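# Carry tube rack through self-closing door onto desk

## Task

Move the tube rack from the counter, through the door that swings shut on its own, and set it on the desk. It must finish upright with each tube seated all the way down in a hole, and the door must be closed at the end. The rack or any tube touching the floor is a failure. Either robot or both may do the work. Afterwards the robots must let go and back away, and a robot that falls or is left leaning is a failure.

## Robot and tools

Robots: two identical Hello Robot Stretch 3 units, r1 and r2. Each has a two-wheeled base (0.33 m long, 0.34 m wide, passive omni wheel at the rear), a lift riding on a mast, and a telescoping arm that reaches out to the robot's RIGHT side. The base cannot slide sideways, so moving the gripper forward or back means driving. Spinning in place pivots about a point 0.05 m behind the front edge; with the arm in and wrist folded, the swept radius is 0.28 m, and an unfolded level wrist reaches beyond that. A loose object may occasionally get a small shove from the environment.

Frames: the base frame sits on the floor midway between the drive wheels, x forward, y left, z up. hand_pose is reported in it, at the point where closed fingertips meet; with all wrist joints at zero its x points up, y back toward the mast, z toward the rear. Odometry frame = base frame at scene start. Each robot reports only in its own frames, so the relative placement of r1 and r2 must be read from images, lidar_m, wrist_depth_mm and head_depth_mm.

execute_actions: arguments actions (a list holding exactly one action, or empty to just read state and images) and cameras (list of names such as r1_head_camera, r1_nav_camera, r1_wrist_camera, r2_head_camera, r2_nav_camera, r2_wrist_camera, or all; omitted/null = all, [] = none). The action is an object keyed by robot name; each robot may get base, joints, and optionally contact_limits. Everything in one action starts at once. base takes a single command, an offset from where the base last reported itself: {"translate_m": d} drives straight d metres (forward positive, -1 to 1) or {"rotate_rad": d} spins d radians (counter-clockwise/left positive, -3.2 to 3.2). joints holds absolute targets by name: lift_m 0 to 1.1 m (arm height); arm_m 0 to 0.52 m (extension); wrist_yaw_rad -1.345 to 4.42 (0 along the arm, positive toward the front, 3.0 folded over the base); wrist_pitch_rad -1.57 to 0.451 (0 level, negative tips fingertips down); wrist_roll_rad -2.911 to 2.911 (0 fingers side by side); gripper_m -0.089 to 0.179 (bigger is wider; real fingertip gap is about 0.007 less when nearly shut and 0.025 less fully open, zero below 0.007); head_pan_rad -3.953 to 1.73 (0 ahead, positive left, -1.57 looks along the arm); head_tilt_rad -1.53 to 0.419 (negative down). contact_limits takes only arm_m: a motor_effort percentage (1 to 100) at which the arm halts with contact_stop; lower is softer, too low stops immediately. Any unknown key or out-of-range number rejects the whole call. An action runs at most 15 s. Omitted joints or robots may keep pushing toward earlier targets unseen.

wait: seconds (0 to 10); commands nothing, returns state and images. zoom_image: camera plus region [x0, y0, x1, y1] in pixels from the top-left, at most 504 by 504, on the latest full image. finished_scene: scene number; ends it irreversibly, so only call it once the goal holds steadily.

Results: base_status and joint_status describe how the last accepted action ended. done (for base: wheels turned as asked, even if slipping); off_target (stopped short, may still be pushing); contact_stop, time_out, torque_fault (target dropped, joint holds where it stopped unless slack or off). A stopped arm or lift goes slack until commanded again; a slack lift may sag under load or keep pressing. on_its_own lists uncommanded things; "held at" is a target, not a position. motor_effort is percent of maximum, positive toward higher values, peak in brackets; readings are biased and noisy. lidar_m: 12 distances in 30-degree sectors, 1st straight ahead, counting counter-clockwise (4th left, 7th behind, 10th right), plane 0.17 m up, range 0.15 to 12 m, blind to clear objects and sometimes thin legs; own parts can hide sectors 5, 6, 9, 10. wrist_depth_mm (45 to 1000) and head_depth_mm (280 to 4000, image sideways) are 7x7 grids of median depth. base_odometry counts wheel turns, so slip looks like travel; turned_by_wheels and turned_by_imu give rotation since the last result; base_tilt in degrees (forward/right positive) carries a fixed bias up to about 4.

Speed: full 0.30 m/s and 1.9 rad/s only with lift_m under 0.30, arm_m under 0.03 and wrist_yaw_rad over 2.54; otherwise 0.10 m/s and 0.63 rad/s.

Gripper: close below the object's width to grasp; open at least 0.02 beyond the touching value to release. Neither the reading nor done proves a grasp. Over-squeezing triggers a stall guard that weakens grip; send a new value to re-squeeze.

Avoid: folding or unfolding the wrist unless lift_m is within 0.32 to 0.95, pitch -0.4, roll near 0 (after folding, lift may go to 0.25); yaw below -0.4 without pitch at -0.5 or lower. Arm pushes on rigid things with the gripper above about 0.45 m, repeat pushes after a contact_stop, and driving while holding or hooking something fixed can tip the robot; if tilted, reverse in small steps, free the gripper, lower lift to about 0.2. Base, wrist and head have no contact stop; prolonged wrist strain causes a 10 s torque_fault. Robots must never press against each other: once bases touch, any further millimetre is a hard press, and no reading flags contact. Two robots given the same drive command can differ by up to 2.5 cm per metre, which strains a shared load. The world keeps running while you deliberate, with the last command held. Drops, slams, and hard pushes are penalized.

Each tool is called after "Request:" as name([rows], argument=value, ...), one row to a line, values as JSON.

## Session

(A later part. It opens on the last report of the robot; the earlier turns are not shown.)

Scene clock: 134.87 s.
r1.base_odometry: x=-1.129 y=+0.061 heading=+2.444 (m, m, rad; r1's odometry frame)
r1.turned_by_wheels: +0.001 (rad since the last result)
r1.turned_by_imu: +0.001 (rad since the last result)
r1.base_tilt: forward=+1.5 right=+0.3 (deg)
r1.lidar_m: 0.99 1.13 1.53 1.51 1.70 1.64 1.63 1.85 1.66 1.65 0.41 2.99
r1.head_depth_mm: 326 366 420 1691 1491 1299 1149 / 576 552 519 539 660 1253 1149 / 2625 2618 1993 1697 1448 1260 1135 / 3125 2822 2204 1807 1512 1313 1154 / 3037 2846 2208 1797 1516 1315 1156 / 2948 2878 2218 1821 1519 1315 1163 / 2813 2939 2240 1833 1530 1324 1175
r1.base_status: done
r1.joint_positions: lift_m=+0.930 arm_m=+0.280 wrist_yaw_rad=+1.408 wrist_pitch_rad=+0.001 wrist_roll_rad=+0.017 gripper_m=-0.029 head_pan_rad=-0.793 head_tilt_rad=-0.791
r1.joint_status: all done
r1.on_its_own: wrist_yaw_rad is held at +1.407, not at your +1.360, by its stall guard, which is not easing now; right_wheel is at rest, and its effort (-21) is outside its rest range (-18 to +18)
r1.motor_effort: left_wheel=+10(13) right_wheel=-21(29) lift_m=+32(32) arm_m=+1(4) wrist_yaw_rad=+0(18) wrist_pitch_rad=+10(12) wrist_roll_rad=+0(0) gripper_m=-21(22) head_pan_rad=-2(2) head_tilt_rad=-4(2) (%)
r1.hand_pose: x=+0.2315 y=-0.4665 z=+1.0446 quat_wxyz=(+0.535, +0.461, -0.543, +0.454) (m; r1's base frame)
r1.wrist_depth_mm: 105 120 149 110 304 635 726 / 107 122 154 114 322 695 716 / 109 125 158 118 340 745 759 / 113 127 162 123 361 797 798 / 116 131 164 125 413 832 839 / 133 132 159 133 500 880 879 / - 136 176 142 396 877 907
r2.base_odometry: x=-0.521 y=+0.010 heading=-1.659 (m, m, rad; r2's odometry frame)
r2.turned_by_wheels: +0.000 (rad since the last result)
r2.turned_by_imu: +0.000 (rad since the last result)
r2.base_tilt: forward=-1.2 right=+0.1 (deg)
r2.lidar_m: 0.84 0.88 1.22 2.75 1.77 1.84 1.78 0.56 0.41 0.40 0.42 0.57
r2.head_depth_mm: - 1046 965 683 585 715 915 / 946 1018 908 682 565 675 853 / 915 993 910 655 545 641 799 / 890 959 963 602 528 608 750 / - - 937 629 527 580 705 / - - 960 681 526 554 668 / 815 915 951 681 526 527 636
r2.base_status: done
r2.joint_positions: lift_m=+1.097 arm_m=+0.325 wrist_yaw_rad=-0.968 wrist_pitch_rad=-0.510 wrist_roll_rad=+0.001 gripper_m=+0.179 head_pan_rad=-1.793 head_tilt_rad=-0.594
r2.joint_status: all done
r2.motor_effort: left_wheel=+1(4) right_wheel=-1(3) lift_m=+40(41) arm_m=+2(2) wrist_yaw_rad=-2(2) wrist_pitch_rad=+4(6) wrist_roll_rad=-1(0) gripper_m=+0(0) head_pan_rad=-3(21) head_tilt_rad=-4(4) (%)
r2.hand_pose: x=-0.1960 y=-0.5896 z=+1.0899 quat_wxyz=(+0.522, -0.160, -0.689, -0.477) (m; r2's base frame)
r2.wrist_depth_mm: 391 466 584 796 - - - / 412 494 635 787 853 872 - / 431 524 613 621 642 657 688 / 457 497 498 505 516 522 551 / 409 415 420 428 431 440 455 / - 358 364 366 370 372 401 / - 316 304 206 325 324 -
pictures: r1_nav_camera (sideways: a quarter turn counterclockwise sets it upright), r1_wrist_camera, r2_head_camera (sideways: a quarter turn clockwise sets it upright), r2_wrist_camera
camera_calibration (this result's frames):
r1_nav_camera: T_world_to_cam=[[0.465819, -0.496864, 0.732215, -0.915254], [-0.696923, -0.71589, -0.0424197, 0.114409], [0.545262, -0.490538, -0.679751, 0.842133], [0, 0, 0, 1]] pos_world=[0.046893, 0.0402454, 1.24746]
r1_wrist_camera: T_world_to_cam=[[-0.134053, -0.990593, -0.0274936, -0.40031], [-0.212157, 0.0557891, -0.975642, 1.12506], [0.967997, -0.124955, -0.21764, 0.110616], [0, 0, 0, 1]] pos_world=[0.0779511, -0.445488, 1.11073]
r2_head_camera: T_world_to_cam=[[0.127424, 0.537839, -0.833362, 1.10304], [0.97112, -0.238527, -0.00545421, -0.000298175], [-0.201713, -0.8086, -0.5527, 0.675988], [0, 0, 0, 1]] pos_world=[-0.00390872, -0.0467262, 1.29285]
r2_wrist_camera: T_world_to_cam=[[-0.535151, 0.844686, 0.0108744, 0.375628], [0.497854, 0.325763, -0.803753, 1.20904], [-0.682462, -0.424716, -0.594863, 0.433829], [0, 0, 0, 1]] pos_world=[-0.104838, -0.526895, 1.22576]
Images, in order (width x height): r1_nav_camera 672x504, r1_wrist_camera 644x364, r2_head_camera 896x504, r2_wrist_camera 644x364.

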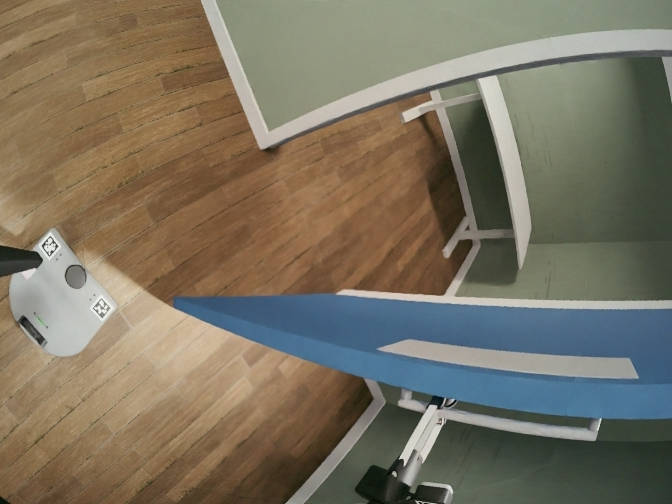

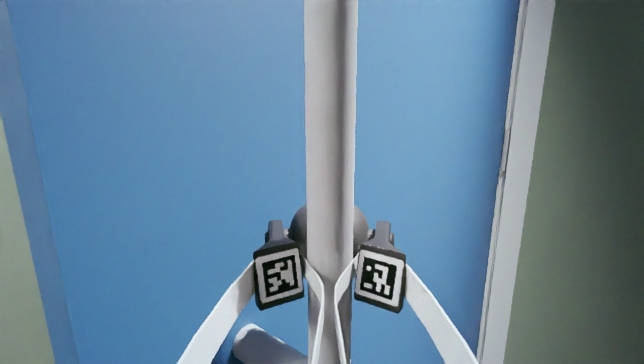

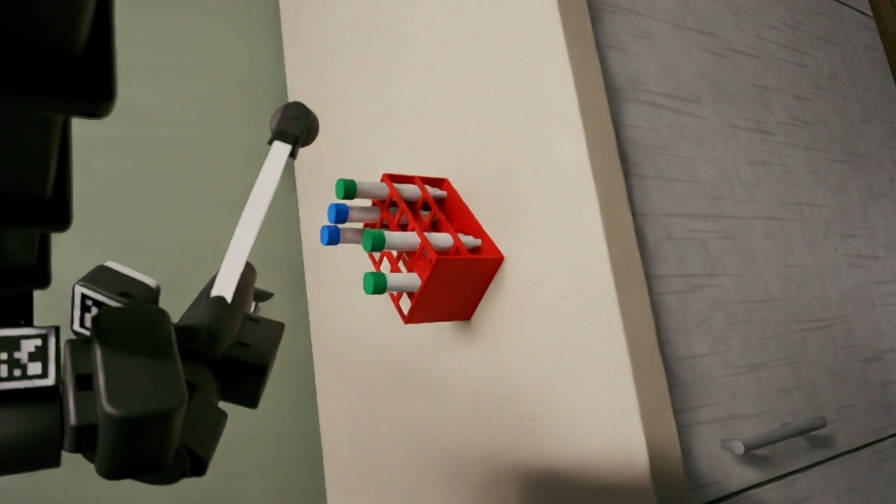

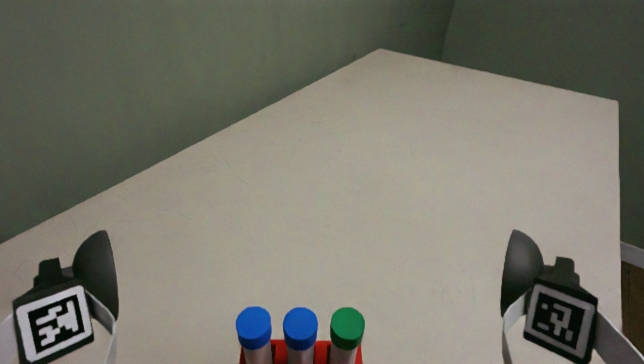

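Request:
execute_actions([
  {"r1":{"base":{"translate_m":-0.05},"joints":{"arm_m":0.37,"wrist_yaw_rad":1.5}},"r2":{"joints":{"wrist_pitch_rad":-0.8,"lift_m":1.06,"gripper_m":0.14}}},
], cameras=["r2_wrist_camera","r2_head_camera"])

Scene clock: 141.27 s.
r1.base_odometry: x=-1.090 y=+0.029 heading=+2.445 (m, m, rad; r1's odometry frame)
r1.turned_by_wheels: +0.001 (rad since the last result)
r1.turned_by_imu: -0.009 (rad since the last result)
r1.base_tilt: forward=+1.5 right=+0.3 (deg)
r1.lidar_m: 1.04 1.18 1.54 1.53 1.70 1.59 1.59 1.78 1.65 1.64 0.46 3.03
r1.head_depth_mm: 464 475 498 575 1438 1300 1150 / 660 688 718 756 796 1046 1148 / 1155 1224 1326 1453 1437 1290 1153 / 3034 2837 2197 1789 1510 1314 1154 / 3136 2861 2207 1794 1521 1313 1161 / 2995 2875 2222 1806 1530 1321 1164 / 2914 2889 2230 1821 1541 1325 1166
r1.base_status: done
r1.joint_positions: lift_m=+0.930 arm_m=+0.370 wrist_yaw_rad=+1.519 wrist_pitch_rad=+0.001 wrist_roll_rad=+0.017 gripper_m=-0.029 head_pan_rad=-0.793 head_tilt_rad=-0.792
r1.joint_status: all done
r1.on_its_own: wrist_yaw_rad is at rest, and its effort (-13) is outside its rest range (-12 to +12)
r1.motor_effort: left_wheel=+11(24) right_wheel=-17(32) lift_m=+31(32) arm_m=+3(9) wrist_yaw_rad=-13(33) wrist_pitch_rad=+10(14) wrist_roll_rad=+0(0) gripper_m=-22(26) head_pan_rad=-2(2) head_tilt_rad=-3(4) (%)
r1.hand_pose: x=+0.2346 y=-0.5279 z=+1.0447 quat_wxyz=(+0.508, +0.491, -0.517, +0.483) (m; r1's base frame)
r1.wrist_depth_mm: 105 121 152 110 307 648 705 / 107 123 155 114 326 717 725 / 109 126 159 119 342 753 742 / 112 128 163 124 369 773 773 / 116 130 165 126 421 807 799 / 127 134 160 133 506 867 814 / - 136 176 161 400 871 847
r2.base_odometry: x=-0.521 y=+0.010 heading=-1.659 (m, m, rad; r2's odometry frame)
r2.turned_by_wheels: +0.000 (rad since the last result)
r2.turned_by_imu: +0.001 (rad since the last result)
r2.base_tilt: forward=-1.3 right=+0.1 (deg)
r2.lidar_m: 0.84 0.87 1.22 2.75 1.99 1.84 1.79 0.56 0.41 0.40 0.41 0.57
r2.head_depth_mm: - - 909 682 583 715 921 / - - 961 683 564 675 851 / - 1019 962 655 546 639 799 / - 975 1021 603 528 609 748 / 828 909 931 629 526 581 706 / 802 - 859 677 527 555 670 / 806 877 945 681 525 526 635
r2.base_status: not commanded
r2.joint_positions: lift_m=+1.061 arm_m=+0.325 wrist_yaw_rad=-0.968 wrist_pitch_rad=-0.806 wrist_roll_rad=+0.001 gripper_m=+0.140 head_pan_rad=-1.793 head_tilt_rad=-0.594
r2.joint_status: all done
r2.motor_effort: left_wheel=+2(1) right_wheel=-1(1) lift_m=+14(36) arm_m=+2(2) wrist_yaw_rad=-2(2) wrist_pitch_rad=+2(5) wrist_roll_rad=-1(1) gripper_m=-1(99) head_pan_rad=-3(4) head_tilt_rad=-3(3) (%)
r2.hand_pose: x=-0.1533 y=-0.5602 z=+0.9978 quat_wxyz=(+0.446, -0.057, -0.705, -0.549) (m; r2's base frame)
r2.wrist_depth_mm: 413 425 434 440 451 455 464 / 365 372 377 384 387 394 400 / 323 328 323 172 340 346 349 / 292 293 289 200 303 309 312 / 265 269 233 220 274 282 281 / 241 - 237 175 246 - 256 / - 221 184 155 230 228 242
pictures: r2_head_camera (sideways: a quarter turn clockwise sets it upright), r2_wrist_camera
camera_calibration (this result's frames):
r2_head_camera: T_world_to_cam=[[0.127424, 0.537839, -0.833362, 1.10304], [0.97112, -0.238527, -0.00545421, -0.000298173], [-0.201713, -0.8086, -0.5527, 0.675988], [0, 0, 0, 1]] pos_world=[-0.00390872, -0.0467262, 1.29285]
r2_wrist_camera: T_world_to_cam=[[-0.538773, 0.842176, 0.0215104, 0.362016], [0.669711, 0.443651, -0.595534, 0.988825], [-0.511088, -0.306452, -0.803042, 0.720875], [0, 0, 0, 1]] pos_world=[-0.0987524, -0.522661, 1.15998]
Images, in order (width x height): r2_head_camera 896x504, r2_wrist_camera 644x364.

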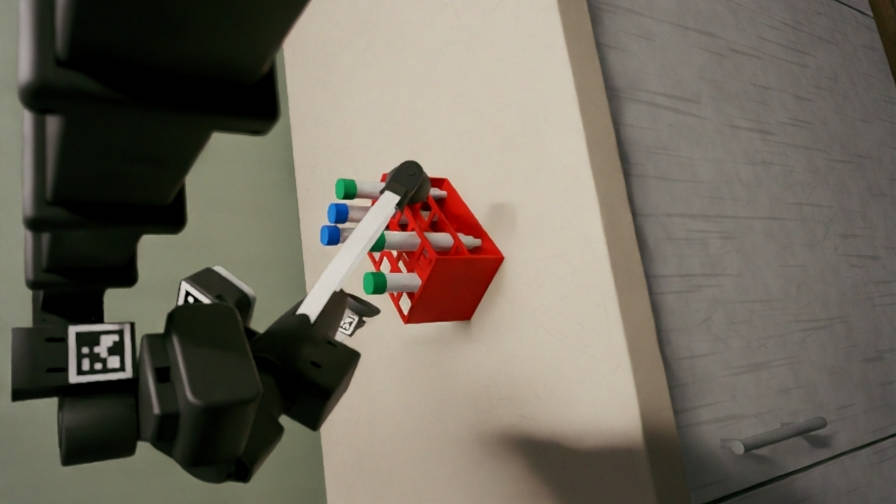

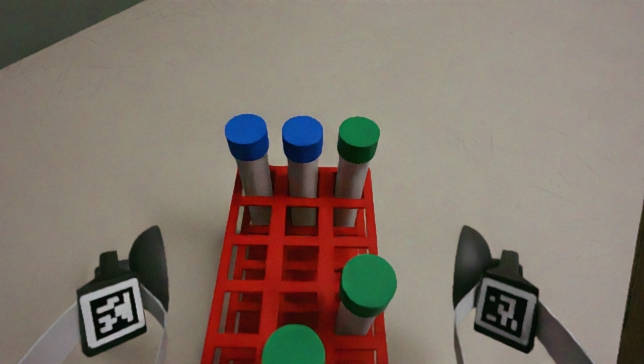

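Request:
execute_actions([
  {"r2":{"joints":{"lift_m":1.032,"arm_m":0.332}}},
], cameras=[])

Request:
execute_actions([
  {"r2":{"joints":{"gripper_m":0.045}}},
], cameras=["r2_wrist_camera","r2_head_camera"])

Request:
execute_actions([
  {"r2":{"joints":{"lift_m":1.065}}},
], cameras=["r2_wrist_camera","r2_head_camera"])

Scene clock: 146.17 s.
r1.base_odometry: x=-1.090 y=+0.029 heading=+2.445 (m, m, rad; r1's odometry frame)
r1.turned_by_wheels: +0.000 (rad since the last result)
r1.turned_by_imu: +0.000 (rad since the last result)
r1.base_tilt: forward=+1.4 right=+0.4 (deg)
r1.lidar_m: 1.04 1.18 1.54 1.53 1.71 1.59 1.59 1.78 1.65 1.64 0.46 3.05
r1.head_depth_mm: 464 474 497 574 1426 1298 1145 / 661 688 719 756 796 1048 1151 / 1155 1224 1325 1457 1442 1281 1152 / 3063 2826 2188 1793 1515 1311 1151 / 3131 2840 2203 1798 1523 1314 1158 / 3060 2869 2223 1802 1529 1320 1166 / 2884 2897 2222 1819 1526 1321 1167
r1.base_status: not commanded
r1.joint_positions: lift_m=+0.930 arm_m=+0.370 wrist_yaw_rad=+1.519 wrist_pitch_rad=+0.001 wrist_roll_rad=+0.017 gripper_m=-0.029 head_pan_rad=-0.793 head_tilt_rad=-0.792
r1.joint_status: not commanded
r1.on_its_own: wrist_yaw_rad is at rest, and its effort (-13) is outside its rest range (-12 to +12)
r1.motor_effort: left_wheel=+11(11) right_wheel=-16(16) lift_m=+31(31) arm_m=+3(3) wrist_yaw_rad=-13(14) wrist_pitch_rad=+10(9) wrist_roll_rad=+0(0) gripper_m=-22(21) head_pan_rad=-2(2) head_tilt_rad=-2(3) (%)
r1.hand_pose: x=+0.2346 y=-0.5279 z=+1.0447 quat_wxyz=(+0.508, +0.491, -0.517, +0.483) (m; r1's base frame)
r1.wrist_depth_mm: 105 121 153 110 311 654 679 / 107 123 156 114 324 718 733 / 109 126 160 119 346 760 754 / 113 128 162 123 362 784 777 / 116 131 164 125 420 807 794 / 127 133 160 133 505 846 827 / - 136 176 161 400 889 879
r2.base_odometry: x=-0.521 y=+0.010 heading=-1.659 (m, m, rad; r2's odometry frame)
r2.turned_by_wheels: +0.000 (rad since the last result)
r2.turned_by_imu: +0.001 (rad since the last result)
r2.base_tilt: forward=-1.2 right=+0.1 (deg)
r2.lidar_m: 0.84 0.88 1.22 2.74 1.99 1.85 1.79 0.56 0.41 0.40 0.41 0.57
r2.head_depth_mm: 934 - - 654 584 715 918 / 907 - - 683 564 674 850 / 885 - 936 655 545 639 796 / 860 - 961 602 527 608 748 / 837 950 - 629 528 581 705 / 823 - - 680 527 555 669 / 808 891 905 679 526 527 633
r2.base_status: not commanded
r2.joint_positions: lift_m=+1.033 arm_m=+0.332 wrist_yaw_rad=-0.968 wrist_pitch_rad=-0.807 wrist_roll_rad=+0.001 gripper_m=+0.140 head_pan_rad=-1.793 head_tilt_rad=-0.594
r2.joint_status: all done
r2.motor_effort: left_wheel=+1(1) right_wheel=-1(1) lift_m=+14(15) arm_m=+2(6) wrist_yaw_rad=-2(2) wrist_pitch_rad=+2(2) wrist_roll_rad=-1(0) gripper_m=+0(0) head_pan_rad=-4(3) head_tilt_rad=-4(3) (%)
r2.hand_pose: x=-0.1533 y=-0.5671 z=+0.9697 quat_wxyz=(+0.446, -0.057, -0.705, -0.549) (m; r2's base frame)
r2.wrist_depth_mm: 370 377 383 393 396 404 414 / 324 327 333 337 343 349 352 / 288 288 279 164 296 306 310 / 258 261 254 177 264 273 277 / 234 238 229 164 206 247 248 / 214 - 208 146 101 - 227 / - 195 161 89 163 202 209
pictures: none
No camera images: the call's "cameras" was empty. Leave "cameras" out to get every camera's image.

Scene clock: 147.60 s.
r1.base_odometry: x=-1.090 y=+0.029 heading=+2.445 (m, m, rad; r1's odometry frame)
r1.turned_by_wheels: +0.000 (rad since the last result)
r1.turned_by_imu: +0.000 (rad since the last result)
r1.base_tilt: forward=+1.4 right=+0.3 (deg)
r1.lidar_m: 1.04 1.18 1.53 1.53 1.71 1.59 1.59 1.78 1.65 1.64 0.45 3.05
r1.head_depth_mm: 465 475 498 575 1426 1292 1148 / 661 686 719 754 796 1046 1150 / 1159 1223 1334 1455 1442 1282 1154 / 3027 2844 2198 1783 1516 1307 1156 / 3164 2848 2213 1811 1518 1312 1156 / 3046 2873 2228 1819 1532 1315 1169 / 2890 2925 2220 1813 1534 1323 1171
r1.base_status: not commanded
r1.joint_positions: lift_m=+0.930 arm_m=+0.370 wrist_yaw_rad=+1.519 wrist_pitch_rad=+0.001 wrist_roll_rad=+0.017 gripper_m=-0.029 head_pan_rad=-0.793 head_tilt_rad=-0.792
r1.joint_status: not commanded
r1.on_its_own: wrist_yaw_rad is at rest, and its effort (-14) is outside its rest range (-12 to +12)
r1.motor_effort: left_wheel=+10(10) right_wheel=-16(16) lift_m=+31(31) arm_m=+3(3) wrist_yaw_rad=-14(13) wrist_pitch_rad=+10(10) wrist_roll_rad=+0(0) gripper_m=-22(22) head_pan_rad=-2(3) head_tilt_rad=-3(4) (%)
r1.hand_pose: x=+0.2346 y=-0.5279 z=+1.0447 quat_wxyz=(+0.508, +0.491, -0.517, +0.483) (m; r1's base frame)
r1.wrist_depth_mm: 105 121 152 111 309 632 701 / 107 124 155 114 327 721 724 / 109 125 159 118 346 760 752 / 112 129 163 123 367 789 777 / 116 131 165 126 423 861 797 / 127 134 161 133 510 840 818 / - 136 175 161 402 887 864
r2.base_odometry: x=-0.521 y=+0.010 heading=-1.659 (m, m, rad; r2's odometry frame)
r2.turned_by_wheels: +0.000 (rad since the last result)
r2.turned_by_imu: +0.000 (rad since the last result)
r2.base_tilt: forward=-1.2 right=+0.1 (deg)
r2.lidar_m: 0.84 0.87 1.22 2.75 2.00 1.85 1.79 0.56 0.41 0.40 0.41 0.57
r2.head_depth_mm: 938 - - 657 584 714 916 / 910 - - 683 563 674 850 / 885 - 938 653 545 640 796 / 860 - 965 601 527 607 748 / 835 948 - 628 527 580 706 / 824 - - 680 527 554 667 / 810 892 906 680 526 527 633
r2.base_status: not commanded
r2.joint_positions: lift_m=+1.033 arm_m=+0.332 wrist_yaw_rad=-0.968 wrist_pitch_rad=-0.811 wrist_roll_rad=+0.001 gripper_m=+0.046 head_pan_rad=-1.793 head_tilt_rad=-0.594
r2.joint_status: all done
r2.motor_effort: left_wheel=+1(1) right_wheel=-1(1) lift_m=+14(14) arm_m=+2(2) wrist_yaw_rad=-1(2) wrist_pitch_rad=+5(4) wrist_roll_rad=+0(0) gripper_m=-17(100) head_pan_rad=-4(3) head_tilt_rad=-3(3) (%)
r2.hand_pose: x=-0.1525 y=-0.5666 z=+0.9689 quat_wxyz=(+0.445, -0.055, -0.705, -0.550) (m; r2's base frame)
r2.wrist_depth_mm: 365 372 378 389 397 402 404 / 320 324 327 332 340 347 351 / 285 287 278 160 292 304 308 / 256 259 251 173 262 271 275 / 233 234 200 160 132 245 248 / 213 215 169 143 97 224 227 / 197 196 132 86 133 205 208
pictures: r2_head_camera (sideways: a quarter turn clockwise sets it upright), r2_wrist_camera
camera_calibration (this result's frames):
r2_head_camera: T_world_to_cam=[[0.127424, 0.537839, -0.833362, 1.10304], [0.971121, -0.238527, -0.00545421, -0.000298173], [-0.201713, -0.8086, -0.5527, 0.675988], [0, 0, 0, 1]] pos_world=[-0.00390871, -0.0467262, 1.29285]
r2_wrist_camera: T_world_to_cam=[[-0.538703, 0.842217, 0.0216881, 0.36833], [0.672397, 0.445307, -0.591256, 0.971084], [-0.507624, -0.303928, -0.806192, 0.701198], [0, 0, 0, 1]] pos_world=[-0.0985891, -0.52953, 1.13147]
Images, in order (width x height): r2_head_camera 896x504, r2_wrist_camera 644x364.

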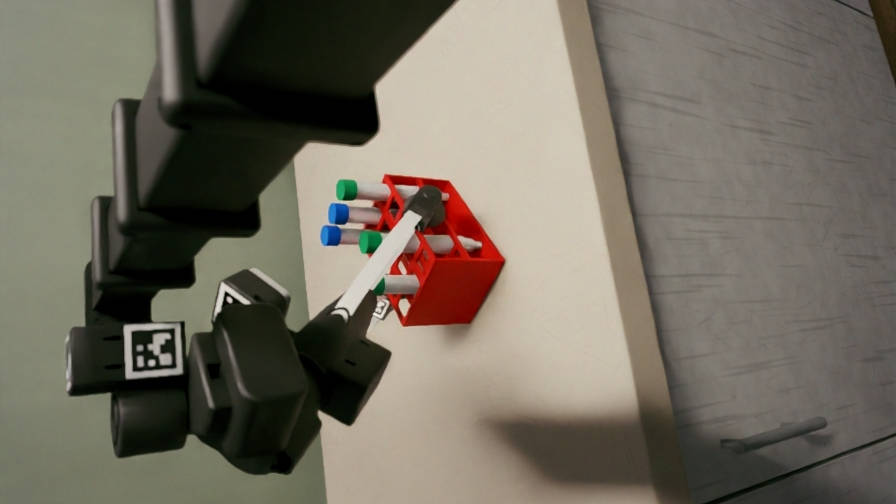

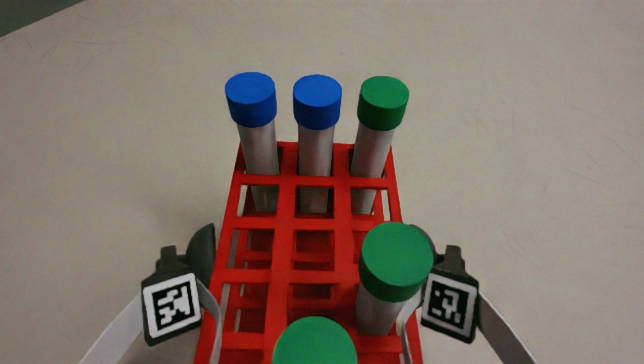

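Scene clock: 148.70 s.
r1.base_odometry: x=-1.090 y=+0.029 heading=+2.445 (m, m, rad; r1's odometry frame)
r1.turned_by_wheels: +0.000 (rad since the last result)
r1.turned_by_imu: +0.000 (rad since the last result)
r1.base_tilt: forward=+1.4 right=+0.4 (deg)
r1.lidar_m: 1.04 1.18 1.53 1.53 1.70 1.59 1.58 1.78 1.65 1.64 0.46 3.03
r1.head_depth_mm: 464 474 498 575 1430 1293 1148 / 661 688 717 754 793 1046 1151 / 1152 1224 1329 1455 1448 1277 1147 / 3037 2837 2184 1790 1512 1306 1158 / 3113 2861 2212 1804 1519 1318 1161 / 3027 2914 2225 1821 1536 1319 1165 / 2907 2882 2229 1817 1525 1334 1166
r1.base_status: not commanded
r1.joint_positions: lift_m=+0.930 arm_m=+0.370 wrist_yaw_rad=+1.519 wrist_pitch_rad=+0.001 wrist_roll_rad=+0.017 gripper_m=-0.029 head_pan_rad=-0.793 head_tilt_rad=-0.792
r1.joint_status: not commanded
r1.on_its_own: wrist_yaw_rad is at rest, and its effort (-14) is outside its rest range (-12 to +12)
r1.motor_effort: left_wheel=+10(10) right_wheel=-17(16) lift_m=+31(31) arm_m=+3(3) wrist_yaw_rad=-14(13) wrist_pitch_rad=+10(10) wrist_roll_rad=+0(0) gripper_m=-22(22) head_pan_rad=-2(2) head_tilt_rad=-3(2) (%)
r1.hand_pose: x=+0.2346 y=-0.5279 z=+1.0447 quat_wxyz=(+0.508, +0.491, -0.517, +0.483) (m; r1's base frame)
r1.wrist_depth_mm: 105 120 151 110 311 652 715 / 107 123 155 114 329 731 720 / 109 125 159 119 348 747 769 / 113 128 163 124 362 778 779 / 116 130 164 125 423 815 767 / 127 134 160 132 508 845 848 / - 136 177 161 396 896 853
r2.base_odometry: x=-0.521 y=+0.010 heading=-1.659 (m, m, rad; r2's odometry frame)
r2.turned_by_wheels: +0.000 (rad since the last result)
r2.turned_by_imu: +0.000 (rad since the last result)
r2.base_tilt: forward=-1.2 right=+0.0 (deg)
r2.lidar_m: 0.84 0.87 1.22 2.74 1.99 1.84 1.78 0.56 0.41 0.40 0.41 0.57
r2.head_depth_mm: - - 966 682 585 714 919 / - - 965 682 564 674 851 / - 1014 909 654 545 640 798 / - 969 962 605 528 608 748 / 880 - 861 628 527 581 705 / - - 861 680 527 554 669 / 809 877 948 680 526 527 634
r2.base_status: not commanded
r2.joint_positions: lift_m=+1.064 arm_m=+0.332 wrist_yaw_rad=-0.968 wrist_pitch_rad=-0.814 wrist_roll_rad=+0.001 gripper_m=+0.046 head_pan_rad=-1.793 head_tilt_rad=-0.594
r2.joint_status: all done
r2.motor_effort: left_wheel=+1(1) right_wheel=-1(1) lift_m=+41(44) arm_m=+2(2) wrist_yaw_rad=-2(1) wrist_pitch_rad=+6(5) wrist_roll_rad=-1(1) gripper_m=-17(18) head_pan_rad=-3(3) head_tilt_rad=-3(3) (%)
r2.hand_pose: x=-0.1520 y=-0.5663 z=+1.0002 quat_wxyz=(+0.444, -0.055, -0.705, -0.550) (m; r2's base frame)
r2.wrist_depth_mm: 410 425 433 439 445 457 460 / 368 371 374 381 387 392 399 / 325 326 319 166 334 347 352 / 292 295 286 177 303 310 312 / 265 268 230 160 105 281 282 / 243 245 169 140 101 257 258 / 225 223 130 83 133 236 238
pictures: r2_head_camera (sideways: a quarter turn clockwise sets it upright), r2_wrist_camera
camera_calibration (this result's frames):
r2_head_camera: T_world_to_cam=[[0.127424, 0.537839, -0.833362, 1.10304], [0.97112, -0.238527, -0.00545421, -0.000298172], [-0.201713, -0.8086, -0.5527, 0.675988], [0, 0, 0, 1]] pos_world=[-0.00390872, -0.0467262, 1.29285]
r2_wrist_camera: T_world_to_cam=[[-0.538746, 0.842187, 0.0217694, 0.36753], [0.673594, 0.446128, -0.589272, 0.987836], [-0.505989, -0.302804, -0.807642, 0.729042], [0, 0, 0, 1]] pos_world=[-0.0985081, -0.529475, 1.16291]
Images, in order (width x height): r2_head_camera 896x504, r2_wrist_camera 644x364.

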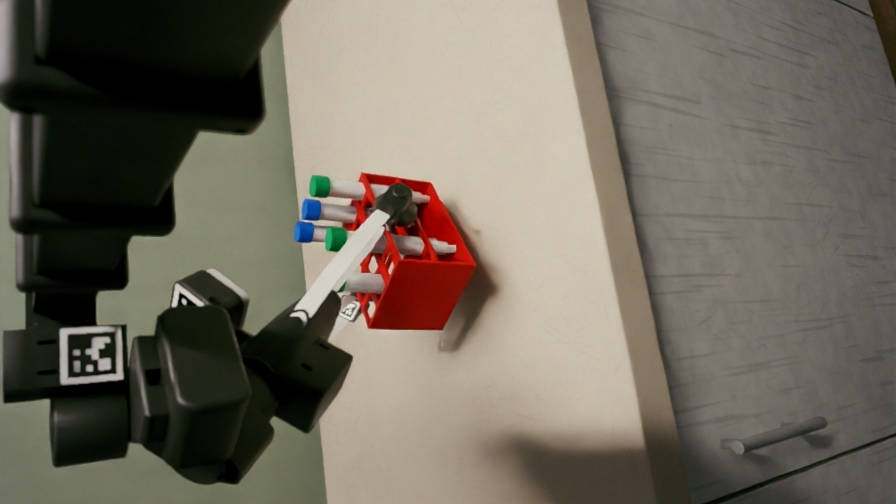

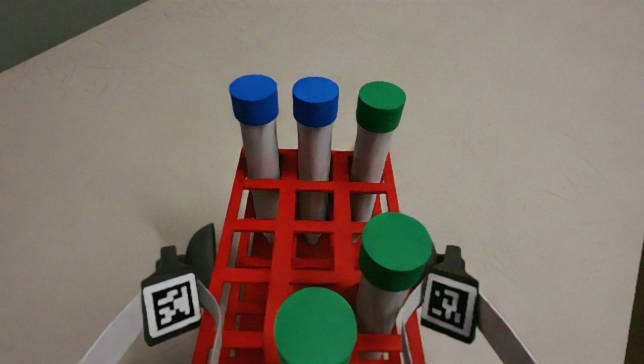

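Request:
execute_actions([
  {"r2":{"joints":{"lift_m":1.030}}},
], cameras=[])

Request:
execute_actions([
  {"r2":{"joints":{"gripper_m":0.12}}},
], cameras=[])

Request:
execute_actions([
  {"r2":{"base":{"translate_m":-0.016},"joints":{"arm_m":0.343}}},
], cameras=["r2_wrist_camera"])

Request:
execute_actions([
  {"r2":{"joints":{"gripper_m":0.038}}},
], cameras=["r2_wrist_camera"])

Request:
execute_actions([
  {"r2":{"joints":{"lift_m":1.07}}},
], cameras=["r2_wrist_camera","r2_head_camera"])

Scene clock: 153.40 s.
r1.base_odometry: x=-1.090 y=+0.029 heading=+2.445 (m, m, rad; r1's odometry frame)
r1.turned_by_wheels: +0.000 (rad since the last result)
r1.turned_by_imu: +0.000 (rad since the last result)
r1.base_tilt: forward=+1.5 right=+0.4 (deg)
r1.lidar_m: 1.04 1.18 1.53 1.53 1.70 1.59 1.58 1.78 1.64 1.64 0.46 3.03
r1.head_depth_mm: 464 475 497 574 1425 1300 1148 / 661 687 718 753 793 1047 1149 / 1157 1223 1333 1458 1450 1277 1150 / 3026 2831 2198 1792 1512 1310 1155 / 3136 2880 2214 1802 1519 1314 1158 / 3026 2866 2218 1824 1521 1318 1167 / 2922 2916 2253 1829 1529 1330 1168
r1.base_status: not commanded
r1.joint_positions: lift_m=+0.930 arm_m=+0.370 wrist_yaw_rad=+1.519 wrist_pitch_rad=+0.001 wrist_roll_rad=+0.017 gripper_m=-0.029 head_pan_rad=-0.793 head_tilt_rad=-0.792
r1.joint_status: not commanded
r1.on_its_own: wrist_yaw_rad is at rest, and its effort (-13) is outside its rest range (-12 to +12)
r1.motor_effort: left_wheel=+10(11) right_wheel=-16(16) lift_m=+31(31) arm_m=+3(3) wrist_yaw_rad=-13(13) wrist_pitch_rad=+9(10) wrist_roll_rad=+0(0) gripper_m=-21(22) head_pan_rad=-3(2) head_tilt_rad=-4(4) (%)
r1.hand_pose: x=+0.2346 y=-0.5279 z=+1.0447 quat_wxyz=(+0.508, +0.491, -0.517, +0.483) (m; r1's base frame)
r1.wrist_depth_mm: 105 121 152 110 311 654 710 / 107 123 155 114 323 716 728 / 109 125 160 119 341 763 734 / 112 128 163 123 368 794 755 / 116 131 165 125 421 848 786 / 127 133 161 133 499 841 838 / - 137 176 161 401 884 835
r2.base_odometry: x=-0.521 y=+0.010 heading=-1.659 (m, m, rad; r2's odometry frame)
r2.turned_by_wheels: +0.000 (rad since the last result)
r2.turned_by_imu: +0.001 (rad since the last result)
r2.base_tilt: forward=-1.2 right=+0.1 (deg)
r2.lidar_m: 0.84 0.88 1.22 2.74 2.00 1.84 1.79 0.56 0.41 0.40 0.41 0.57
r2.head_depth_mm: 936 1003 - 656 584 715 918 / 909 - - 683 564 675 855 / 887 - 910 655 545 640 796 / 863 - 961 604 527 608 748 / 838 945 - 628 527 580 706 / 824 - - 680 526 555 669 / 813 894 911 681 526 527 635
r2.base_status: not commanded
r2.joint_positions: lift_m=+1.031 arm_m=+0.332 wrist_yaw_rad=-0.968 wrist_pitch_rad=-0.814 wrist_roll_rad=+0.001 gripper_m=+0.046 head_pan_rad=-1.793 head_tilt_rad=-0.594
r2.joint_status: all done
r2.motor_effort: left_wheel=+2(1) right_wheel=-1(1) lift_m=+13(37) arm_m=+2(2) wrist_yaw_rad=-1(2) wrist_pitch_rad=+6(5) wrist_roll_rad=-1(1) gripper_m=-17(18) head_pan_rad=-3(3) head_tilt_rad=-4(3) (%)
r2.hand_pose: x=-0.1520 y=-0.5663 z=+0.9665 quat_wxyz=(+0.444, -0.054, -0.705, -0.550) (m; r2's base frame)
r2.wrist_depth_mm: 363 368 376 382 385 396 401 / 316 321 318 329 336 342 346 / 281 284 274 165 289 301 303 / 253 256 248 172 260 269 272 / 231 233 199 158 158 242 247 / 211 212 170 143 97 222 223 / 195 194 132 86 134 203 205
pictures: none
No camera images: the call's "cameras" was empty. Leave "cameras" out to get every camera's image.

Scene clock: 154.63 s.
r1.base_odometry: x=-1.090 y=+0.029 heading=+2.445 (m, m, rad; r1's odometry frame)
r1.turned_by_wheels: +0.000 (rad since the last result)
r1.turned_by_imu: +0.000 (rad since the last result)
r1.base_tilt: forward=+1.4 right=+0.4 (deg)
r1.lidar_m: 1.04 1.18 1.53 1.53 1.70 1.59 1.59 1.78 1.65 1.64 0.46 3.03
r1.head_depth_mm: 464 475 497 575 1428 1297 1145 / 661 687 719 754 793 1051 1147 / 1155 1225 1328 1455 1435 1287 1150 / 3054 2831 2220 1802 1518 1312 1155 / 3104 2844 2220 1807 1514 1312 1159 / 3016 2884 2221 1808 1530 1324 1162 / 2891 2882 2226 1821 1531 1325 1171
r1.base_status: not commanded
r1.joint_positions: lift_m=+0.930 arm_m=+0.370 wrist_yaw_rad=+1.519 wrist_pitch_rad=+0.001 wrist_roll_rad=+0.017 gripper_m=-0.029 head_pan_rad=-0.793 head_tilt_rad=-0.792
r1.joint_status: not commanded
r1.on_its_own: wrist_yaw_rad is at rest, and its effort (-14) is outside its rest range (-12 to +12)
r1.motor_effort: left_wheel=+11(10) right_wheel=-16(17) lift_m=+31(31) arm_m=+3(3) wrist_yaw_rad=-14(13) wrist_pitch_rad=+10(9) wrist_roll_rad=+0(0) gripper_m=-22(22) head_pan_rad=-2(2) head_tilt_rad=-4(4) (%)
r1.hand_pose: x=+0.2346 y=-0.5279 z=+1.0447 quat_wxyz=(+0.508, +0.491, -0.517, +0.483) (m; r1's base frame)
r1.wrist_depth_mm: 105 121 151 110 308 652 691 / 107 123 156 114 328 723 739 / 109 125 159 118 342 740 739 / 113 128 163 123 369 793 759 / 116 131 166 125 414 798 808 / 127 134 161 133 516 871 798 / - 137 176 161 396 895 874
r2.base_odometry: x=-0.521 y=+0.010 heading=-1.659 (m, m, rad; r2's odometry frame)
r2.turned_by_wheels: +0.000 (rad since the last result)
r2.turned_by_imu: +0.000 (rad since the last result)
r2.base_tilt: forward=-1.2 right=+0.1 (deg)
r2.lidar_m: 0.84 0.88 1.22 2.75 1.99 1.84 1.78 0.56 0.41 0.40 0.41 0.57
r2.head_depth_mm: 935 1000 - 654 585 714 917 / 909 - - 681 564 675 853 / 888 - 908 654 545 642 797 / 859 - 963 605 527 608 750 / 834 945 - 628 528 579 706 / 823 - - 680 526 555 668 / 809 892 905 680 526 527 635
r2.base_status: not commanded
r2.joint_positions: lift_m=+1.031 arm_m=+0.332 wrist_yaw_rad=-0.968 wrist_pitch_rad=-0.808 wrist_roll_rad=+0.001 gripper_m=+0.120 head_pan_rad=-1.793 head_tilt_rad=-0.594
r2.joint_status: all done
r2.motor_effort: left_wheel=+1(1) right_wheel=-1(1) lift_m=+14(13) arm_m=+2(2) wrist_yaw_rad=-1(1) wrist_pitch_rad=+3(5) wrist_roll_rad=+0(0) gripper_m=+0(93) head_pan_rad=-4(4) head_tilt_rad=-5(4) (%)
r2.hand_pose: x=-0.1530 y=-0.5669 z=+0.9674 quat_wxyz=(+0.446, -0.057, -0.705, -0.549) (m; r2's base frame)
r2.wrist_depth_mm: 366 374 378 385 393 397 407 / 320 325 320 333 340 344 348 / 283 286 276 166 292 303 307 / 255 257 250 174 261 271 273 / 231 235 227 159 106 243 246 / 212 - 174 143 100 225 224 / 198 194 133 87 159 200 206
pictures: none
No camera images: the call's "cameras" was empty. Leave "cameras" out to get every camera's image.

Scene clock: 155.57 s.
r1.base_odometry: x=-1.090 y=+0.029 heading=+2.445 (m, m, rad; r1's odometry frame)
r1.turned_by_wheels: +0.000 (rad since the last result)
r1.turned_by_imu: +0.000 (rad since the last result)
r1.base_tilt: forward=+1.4 right=+0.4 (deg)
r1.lidar_m: 1.04 1.18 1.53 1.53 1.70 1.59 1.58 1.78 1.65 1.64 0.45 3.04
r1.head_depth_mm: 465 475 497 574 1432 1295 1150 / 660 688 718 754 792 1050 1147 / 1153 1226 1327 1454 1445 1281 1157 / 3063 2835 2184 1786 1514 1309 1153 / 3106 2890 2201 1810 1518 1314 1160 / 3037 2875 2214 1807 1529 1311 1163 / 2880 2908 2242 1838 1531 1329 1167
r1.base_status: not commanded
r1.joint_positions: lift_m=+0.930 arm_m=+0.370 wrist_yaw_rad=+1.519 wrist_pitch_rad=+0.001 wrist_roll_rad=+0.017 gripper_m=-0.029 head_pan_rad=-0.793 head_tilt_rad=-0.792
r1.joint_status: not commanded
r1.on_its_own: wrist_yaw_rad is at rest, and its effort (-13) is outside its rest range (-12 to +12)
r1.motor_effort: left_wheel=+11(10) right_wheel=-16(17) lift_m=+31(31) arm_m=+3(3) wrist_yaw_rad=-13(13) wrist_pitch_rad=+10(10) wrist_roll_rad=+0(0) gripper_m=-22(21) head_pan_rad=-2(3) head_tilt_rad=-4(4) (%)
r1.hand_pose: x=+0.2346 y=-0.5279 z=+1.0447 quat_wxyz=(+0.508, +0.491, -0.517, +0.483) (m; r1's base frame)
r1.wrist_depth_mm: 105 120 152 110 310 657 698 / 107 123 155 114 326 729 700 / 109 125 160 119 344 754 743 / 112 128 163 123 367 789 758 / 115 131 163 125 414 832 800 / 127 133 159 132 508 842 826 / - 136 175 160 404 866 851
r2.base_odometry: x=-0.520 y=+0.026 heading=-1.659 (m, m, rad; r2's odometry frame)
r2.turned_by_wheels: +0.000 (rad since the last result)
r2.turned_by_imu: +0.000 (rad since the last result)
r2.base_tilt: forward=-1.2 right=+0.0 (deg)
r2.lidar_m: 0.85 0.89 1.25 2.75 2.01 1.82 1.77 0.56 0.41 0.40 0.41 0.57
r2.head_depth_mm: 934 1006 - 656 585 714 915 / 908 - - 683 564 674 853 / 883 - 909 654 544 639 798 / 858 - 958 606 526 608 748 / 835 939 957 604 527 579 706 / 820 - - 681 526 555 668 / 809 892 906 680 526 526 633
r2.base_status: done
r2.joint_positions: lift_m=+1.031 arm_m=+0.343 wrist_yaw_rad=-0.968 wrist_pitch_rad=-0.808 wrist_roll_rad=+0.001 gripper_m=+0.120 head_pan_rad=-1.793 head_tilt_rad=-0.594
r2.joint_status: all done
r2.motor_effort: left_wheel=+1(2) right_wheel=-1(5) lift_m=+14(13) arm_m=+2(4) wrist_yaw_rad=-1(1) wrist_pitch_rad=+3(3) wrist_roll_rad=+0(1) gripper_m=-1(0) head_pan_rad=-3(3) head_tilt_rad=-3(4) (%)
r2.hand_pose: x=-0.1530 y=-0.5779 z=+0.9674 quat_wxyz=(+0.446, -0.057, -0.705, -0.549) (m; r2's base frame)
r2.wrist_depth_mm: 367 371 379 386 389 401 404 / 320 322 328 333 339 343 346 / 283 285 132 134 286 303 306 / 255 257 249 165 261 269 272 / 231 235 192 161 235 244 246 / 212 - 176 174 96 224 225 / 198 194 134 134 88 200 207
pictures: r2_wrist_camera
camera_calibration (this result's frames):
r2_wrist_camera: T_world_to_cam=[[-0.538621, 0.842272, 0.0215816, 0.377787], [0.670857, 0.444219, -0.593819, 0.977248], [-0.509744, -0.305365, -0.804309, 0.693318], [0, 0, 0, 1]] pos_world=[-0.0986949, -0.540596, 1.1298]
Images, in order (width x height): r2_wrist_camera 644x364.

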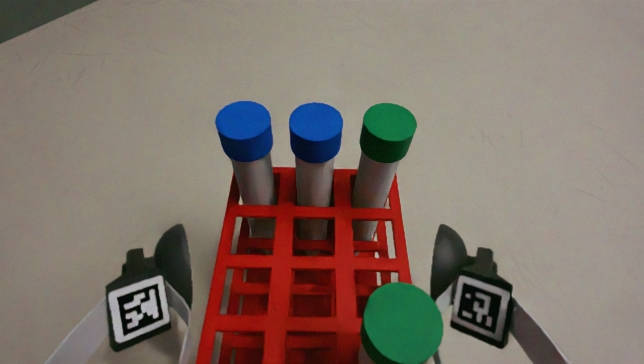

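Scene clock: 156.87 s.
r1.base_odometry: x=-1.090 y=+0.029 heading=+2.445 (m, m, rad; r1's odometry frame)
r1.turned_by_wheels: +0.000 (rad since the last result)
r1.turned_by_imu: +0.000 (rad since the last result)
r1.base_tilt: forward=+1.4 right=+0.4 (deg)
r1.lidar_m: 1.04 1.18 1.54 1.53 1.71 1.59 1.58 1.78 1.65 1.64 0.45 3.04
r1.head_depth_mm: 465 475 498 575 1432 1292 1147 / 662 687 720 755 797 1044 1147 / 1157 1225 1333 1449 1440 1278 1152 / 3076 2847 2197 1800 1518 1308 1158 / 3131 2884 2217 1806 1522 1317 1156 / 3059 2884 2227 1818 1523 1313 1168 / 2878 2920 2227 1827 1533 1322 1170
r1.base_status: not commanded
r1.joint_positions: lift_m=+0.930 arm_m=+0.370 wrist_yaw_rad=+1.519 wrist_pitch_rad=+0.001 wrist_roll_rad=+0.017 gripper_m=-0.029 head_pan_rad=-0.793 head_tilt_rad=-0.792
r1.joint_status: not commanded
r1.on_its_own: wrist_yaw_rad is at rest, and its effort (-14) is outside its rest range (-12 to +12)
r1.motor_effort: left_wheel=+10(11) right_wheel=-17(16) lift_m=+31(31) arm_m=+3(3) wrist_yaw_rad=-14(13) wrist_pitch_rad=+9(10) wrist_roll_rad=+0(0) gripper_m=-21(22) head_pan_rad=-2(2) head_tilt_rad=-3(4) (%)
r1.hand_pose: x=+0.2346 y=-0.5279 z=+1.0447 quat_wxyz=(+0.508, +0.491, -0.517, +0.483) (m; r1's base frame)
r1.wrist_depth_mm: 106 121 151 110 308 662 699 / 107 123 155 114 326 728 727 / 109 126 159 118 344 759 756 / 112 128 163 123 362 778 761 / 116 131 164 125 423 827 807 / 128 134 160 133 503 825 826 / - 136 176 160 399 877 859
r2.base_odometry: x=-0.520 y=+0.026 heading=-1.659 (m, m, rad; r2's odometry frame)
r2.turned_by_wheels: +0.000 (rad since the last result)
r2.turned_by_imu: +0.000 (rad since the last result)
r2.base_tilt: forward=-1.3 right=+0.1 (deg)
r2.lidar_m: 0.85 0.89 1.25 2.74 2.00 1.82 1.77 0.56 0.41 0.40 0.41 0.57
r2.head_depth_mm: 935 1004 - 654 585 713 916 / 909 - - 682 565 673 850 / 882 - 907 653 545 639 799 / 862 - 964 605 528 608 750 / 835 939 959 605 527 580 706 / 821 - - 680 526 554 670 / 810 891 909 680 527 526 634
r2.base_status: not commanded
r2.joint_positions: lift_m=+1.031 arm_m=+0.343 wrist_yaw_rad=-0.969 wrist_pitch_rad=-0.808 wrist_roll_rad=+0.001 gripper_m=+0.039 head_pan_rad=-1.793 head_tilt_rad=-0.594
r2.joint_status: all done
r2.motor_effort: left_wheel=+1(1) right_wheel=-1(2) lift_m=+14(14) arm_m=+2(2) wrist_yaw_rad=-1(1) wrist_pitch_rad=+3(3) wrist_roll_rad=-1(1) gripper_m=-21(100) head_pan_rad=-3(4) head_tilt_rad=-4(4) (%)
r2.hand_pose: x=-0.1531 y=-0.5778 z=+0.9674 quat_wxyz=(+0.445, -0.057, -0.705, -0.549) (m; r2's base frame)
r2.wrist_depth_mm: 368 371 379 387 394 398 406 / 320 324 330 333 339 344 348 / 284 287 135 130 287 302 306 / 255 258 249 161 257 270 274 / 231 233 189 176 188 243 246 / 212 215 175 143 91 223 224 / 196 194 132 129 84 205 205
pictures: r2_wrist_camera
camera_calibration (this result's frames):
r2_wrist_camera: T_world_to_cam=[[-0.537829, 0.842778, 0.0215814, 0.37806], [0.671297, 0.443602, -0.593783, 0.976911], [-0.510001, -0.304866, -0.804336, 0.693571], [0, 0, 0, 1]] pos_world=[-0.0987432, -0.540533, 1.12978]
Images, in order (width x height): r2_wrist_camera 644x364.

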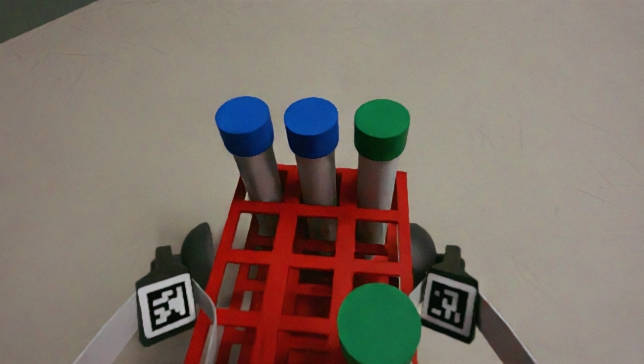

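Scene clock: 158.03 s.
r1.base_odometry: x=-1.090 y=+0.029 heading=+2.445 (m, m, rad; r1's odometry frame)
r1.turned_by_wheels: +0.000 (rad since the last result)
r1.turned_by_imu: +0.000 (rad since the last result)
r1.base_tilt: forward=+1.4 right=+0.3 (deg)
r1.lidar_m: 1.04 1.18 1.53 1.52 1.70 1.58 1.59 1.79 1.65 1.64 0.46 3.03
r1.head_depth_mm: 464 475 498 575 1431 1298 1145 / 662 687 719 755 794 1046 1150 / 1156 1225 1327 1461 1440 1278 1152 / 3031 2861 2183 1792 1508 1310 1154 / 3133 2873 2224 1808 1518 1313 1157 / 3051 2872 2230 1804 1526 1325 1165 / 2863 2905 2229 1807 1530 1321 1168
r1.base_status: not commanded
r1.joint_positions: lift_m=+0.930 arm_m=+0.370 wrist_yaw_rad=+1.519 wrist_pitch_rad=+0.001 wrist_roll_rad=+0.017 gripper_m=-0.029 head_pan_rad=-0.793 head_tilt_rad=-0.792
r1.joint_status: not commanded
r1.on_its_own: wrist_yaw_rad is at rest, and its effort (-14) is outside its rest range (-12 to +12)
r1.motor_effort: left_wheel=+10(10) right_wheel=-17(17) lift_m=+31(31) arm_m=+3(3) wrist_yaw_rad=-14(14) wrist_pitch_rad=+10(9) wrist_roll_rad=+0(0) gripper_m=-21(22) head_pan_rad=-2(3) head_tilt_rad=-4(3) (%)
r1.hand_pose: x=+0.2346 y=-0.5279 z=+1.0447 quat_wxyz=(+0.508, +0.491, -0.517, +0.483) (m; r1's base frame)
r1.wrist_depth_mm: 105 120 151 110 310 653 699 / 107 123 155 114 326 706 732 / 109 126 159 119 346 753 762 / 112 128 163 123 366 770 766 / 116 130 165 125 423 829 785 / 127 133 159 133 509 832 818 / - 137 175 161 402 873 853
r2.base_odometry: x=-0.520 y=+0.026 heading=-1.659 (m, m, rad; r2's odometry frame)
r2.turned_by_wheels: +0.000 (rad since the last result)
r2.turned_by_imu: +0.000 (rad since the last result)
r2.base_tilt: forward=-1.2 right=+0.1 (deg)
r2.lidar_m: 0.85 0.89 1.25 2.74 2.01 1.82 1.77 0.56 0.41 0.40 0.41 0.57
r2.head_depth_mm: - - 965 681 584 713 914 / - - 962 681 564 673 851 / - 1006 964 656 544 640 797 / - 977 807 614 527 609 749 / 885 920 818 605 527 580 707 / - - 859 680 526 553 669 / 804 877 951 680 527 526 634
r2.base_status: not commanded
r2.joint_positions: lift_m=+1.069 arm_m=+0.343 wrist_yaw_rad=-0.969 wrist_pitch_rad=-0.813 wrist_roll_rad=+0.001 gripper_m=+0.039 head_pan_rad=-1.793 head_tilt_rad=-0.594
r2.joint_status: all done
r2.motor_effort: left_wheel=+1(1) right_wheel=-1(1) lift_m=+41(43) arm_m=+2(2) wrist_yaw_rad=+0(0) wrist_pitch_rad=+5(5) wrist_roll_rad=-1(1) gripper_m=-21(21) head_pan_rad=-4(3) head_tilt_rad=-4(3) (%)
r2.hand_pose: x=-0.1523 y=-0.5773 z=+1.0054 quat_wxyz=(+0.444, -0.055, -0.705, -0.550) (m; r2's base frame)
r2.wrist_depth_mm: 407 437 442 447 461 466 477 / 373 379 384 391 396 401 406 / 333 336 134 132 334 355 358 / 297 302 292 162 306 316 321 / 270 275 189 177 188 286 287 / 250 253 175 143 91 262 265 / 229 227 131 129 84 240 242
pictures: r2_head_camera (sideways: a quarter turn clockwise sets it upright), r2_wrist_camera
camera_calibration (this result's frames):
r2_head_camera: T_world_to_cam=[[0.127424, 0.537839, -0.833362, 1.10304], [0.97112, -0.238528, -0.00545421, -0.000298172], [-0.201714, -0.8086, -0.5527, 0.675988], [0, 0, 0, 1]] pos_world=[-0.00390874, -0.0467262, 1.29285]
r2_wrist_camera: T_world_to_cam=[[-0.537915, 0.842719, 0.0217345, 0.377011], [0.673512, 0.445129, -0.59012, 0.996233], [-0.50698, -0.302796, -0.807023, 0.728988], [0, 0, 0, 1]] pos_world=[-0.0985936, -0.540432, 1.16801]
Images, in order (width x height): r2_head_camera 896x504, r2_wrist_camera 644x364.

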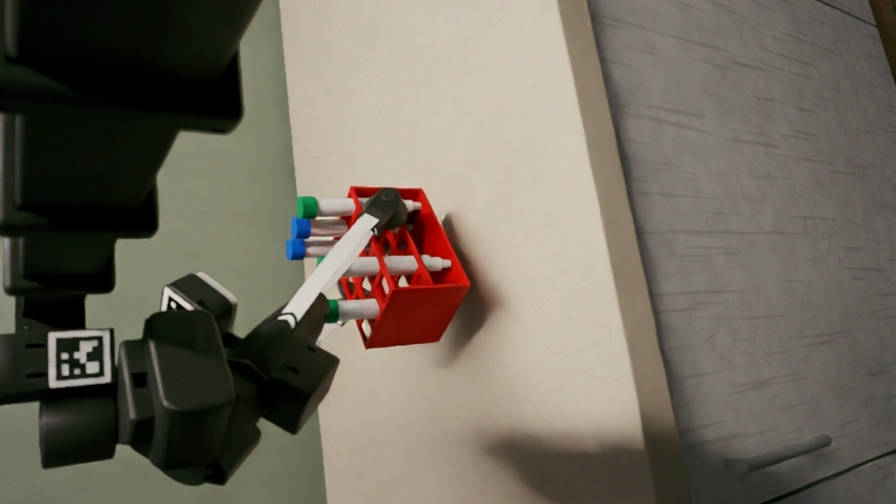

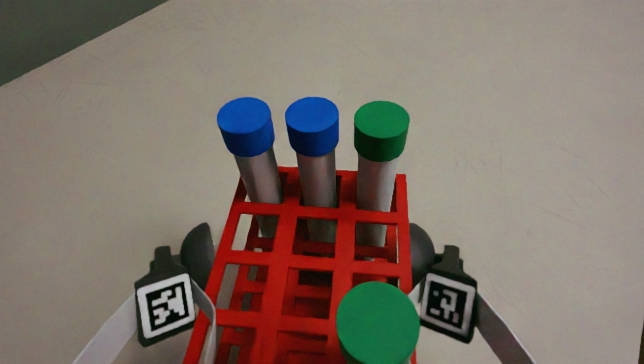

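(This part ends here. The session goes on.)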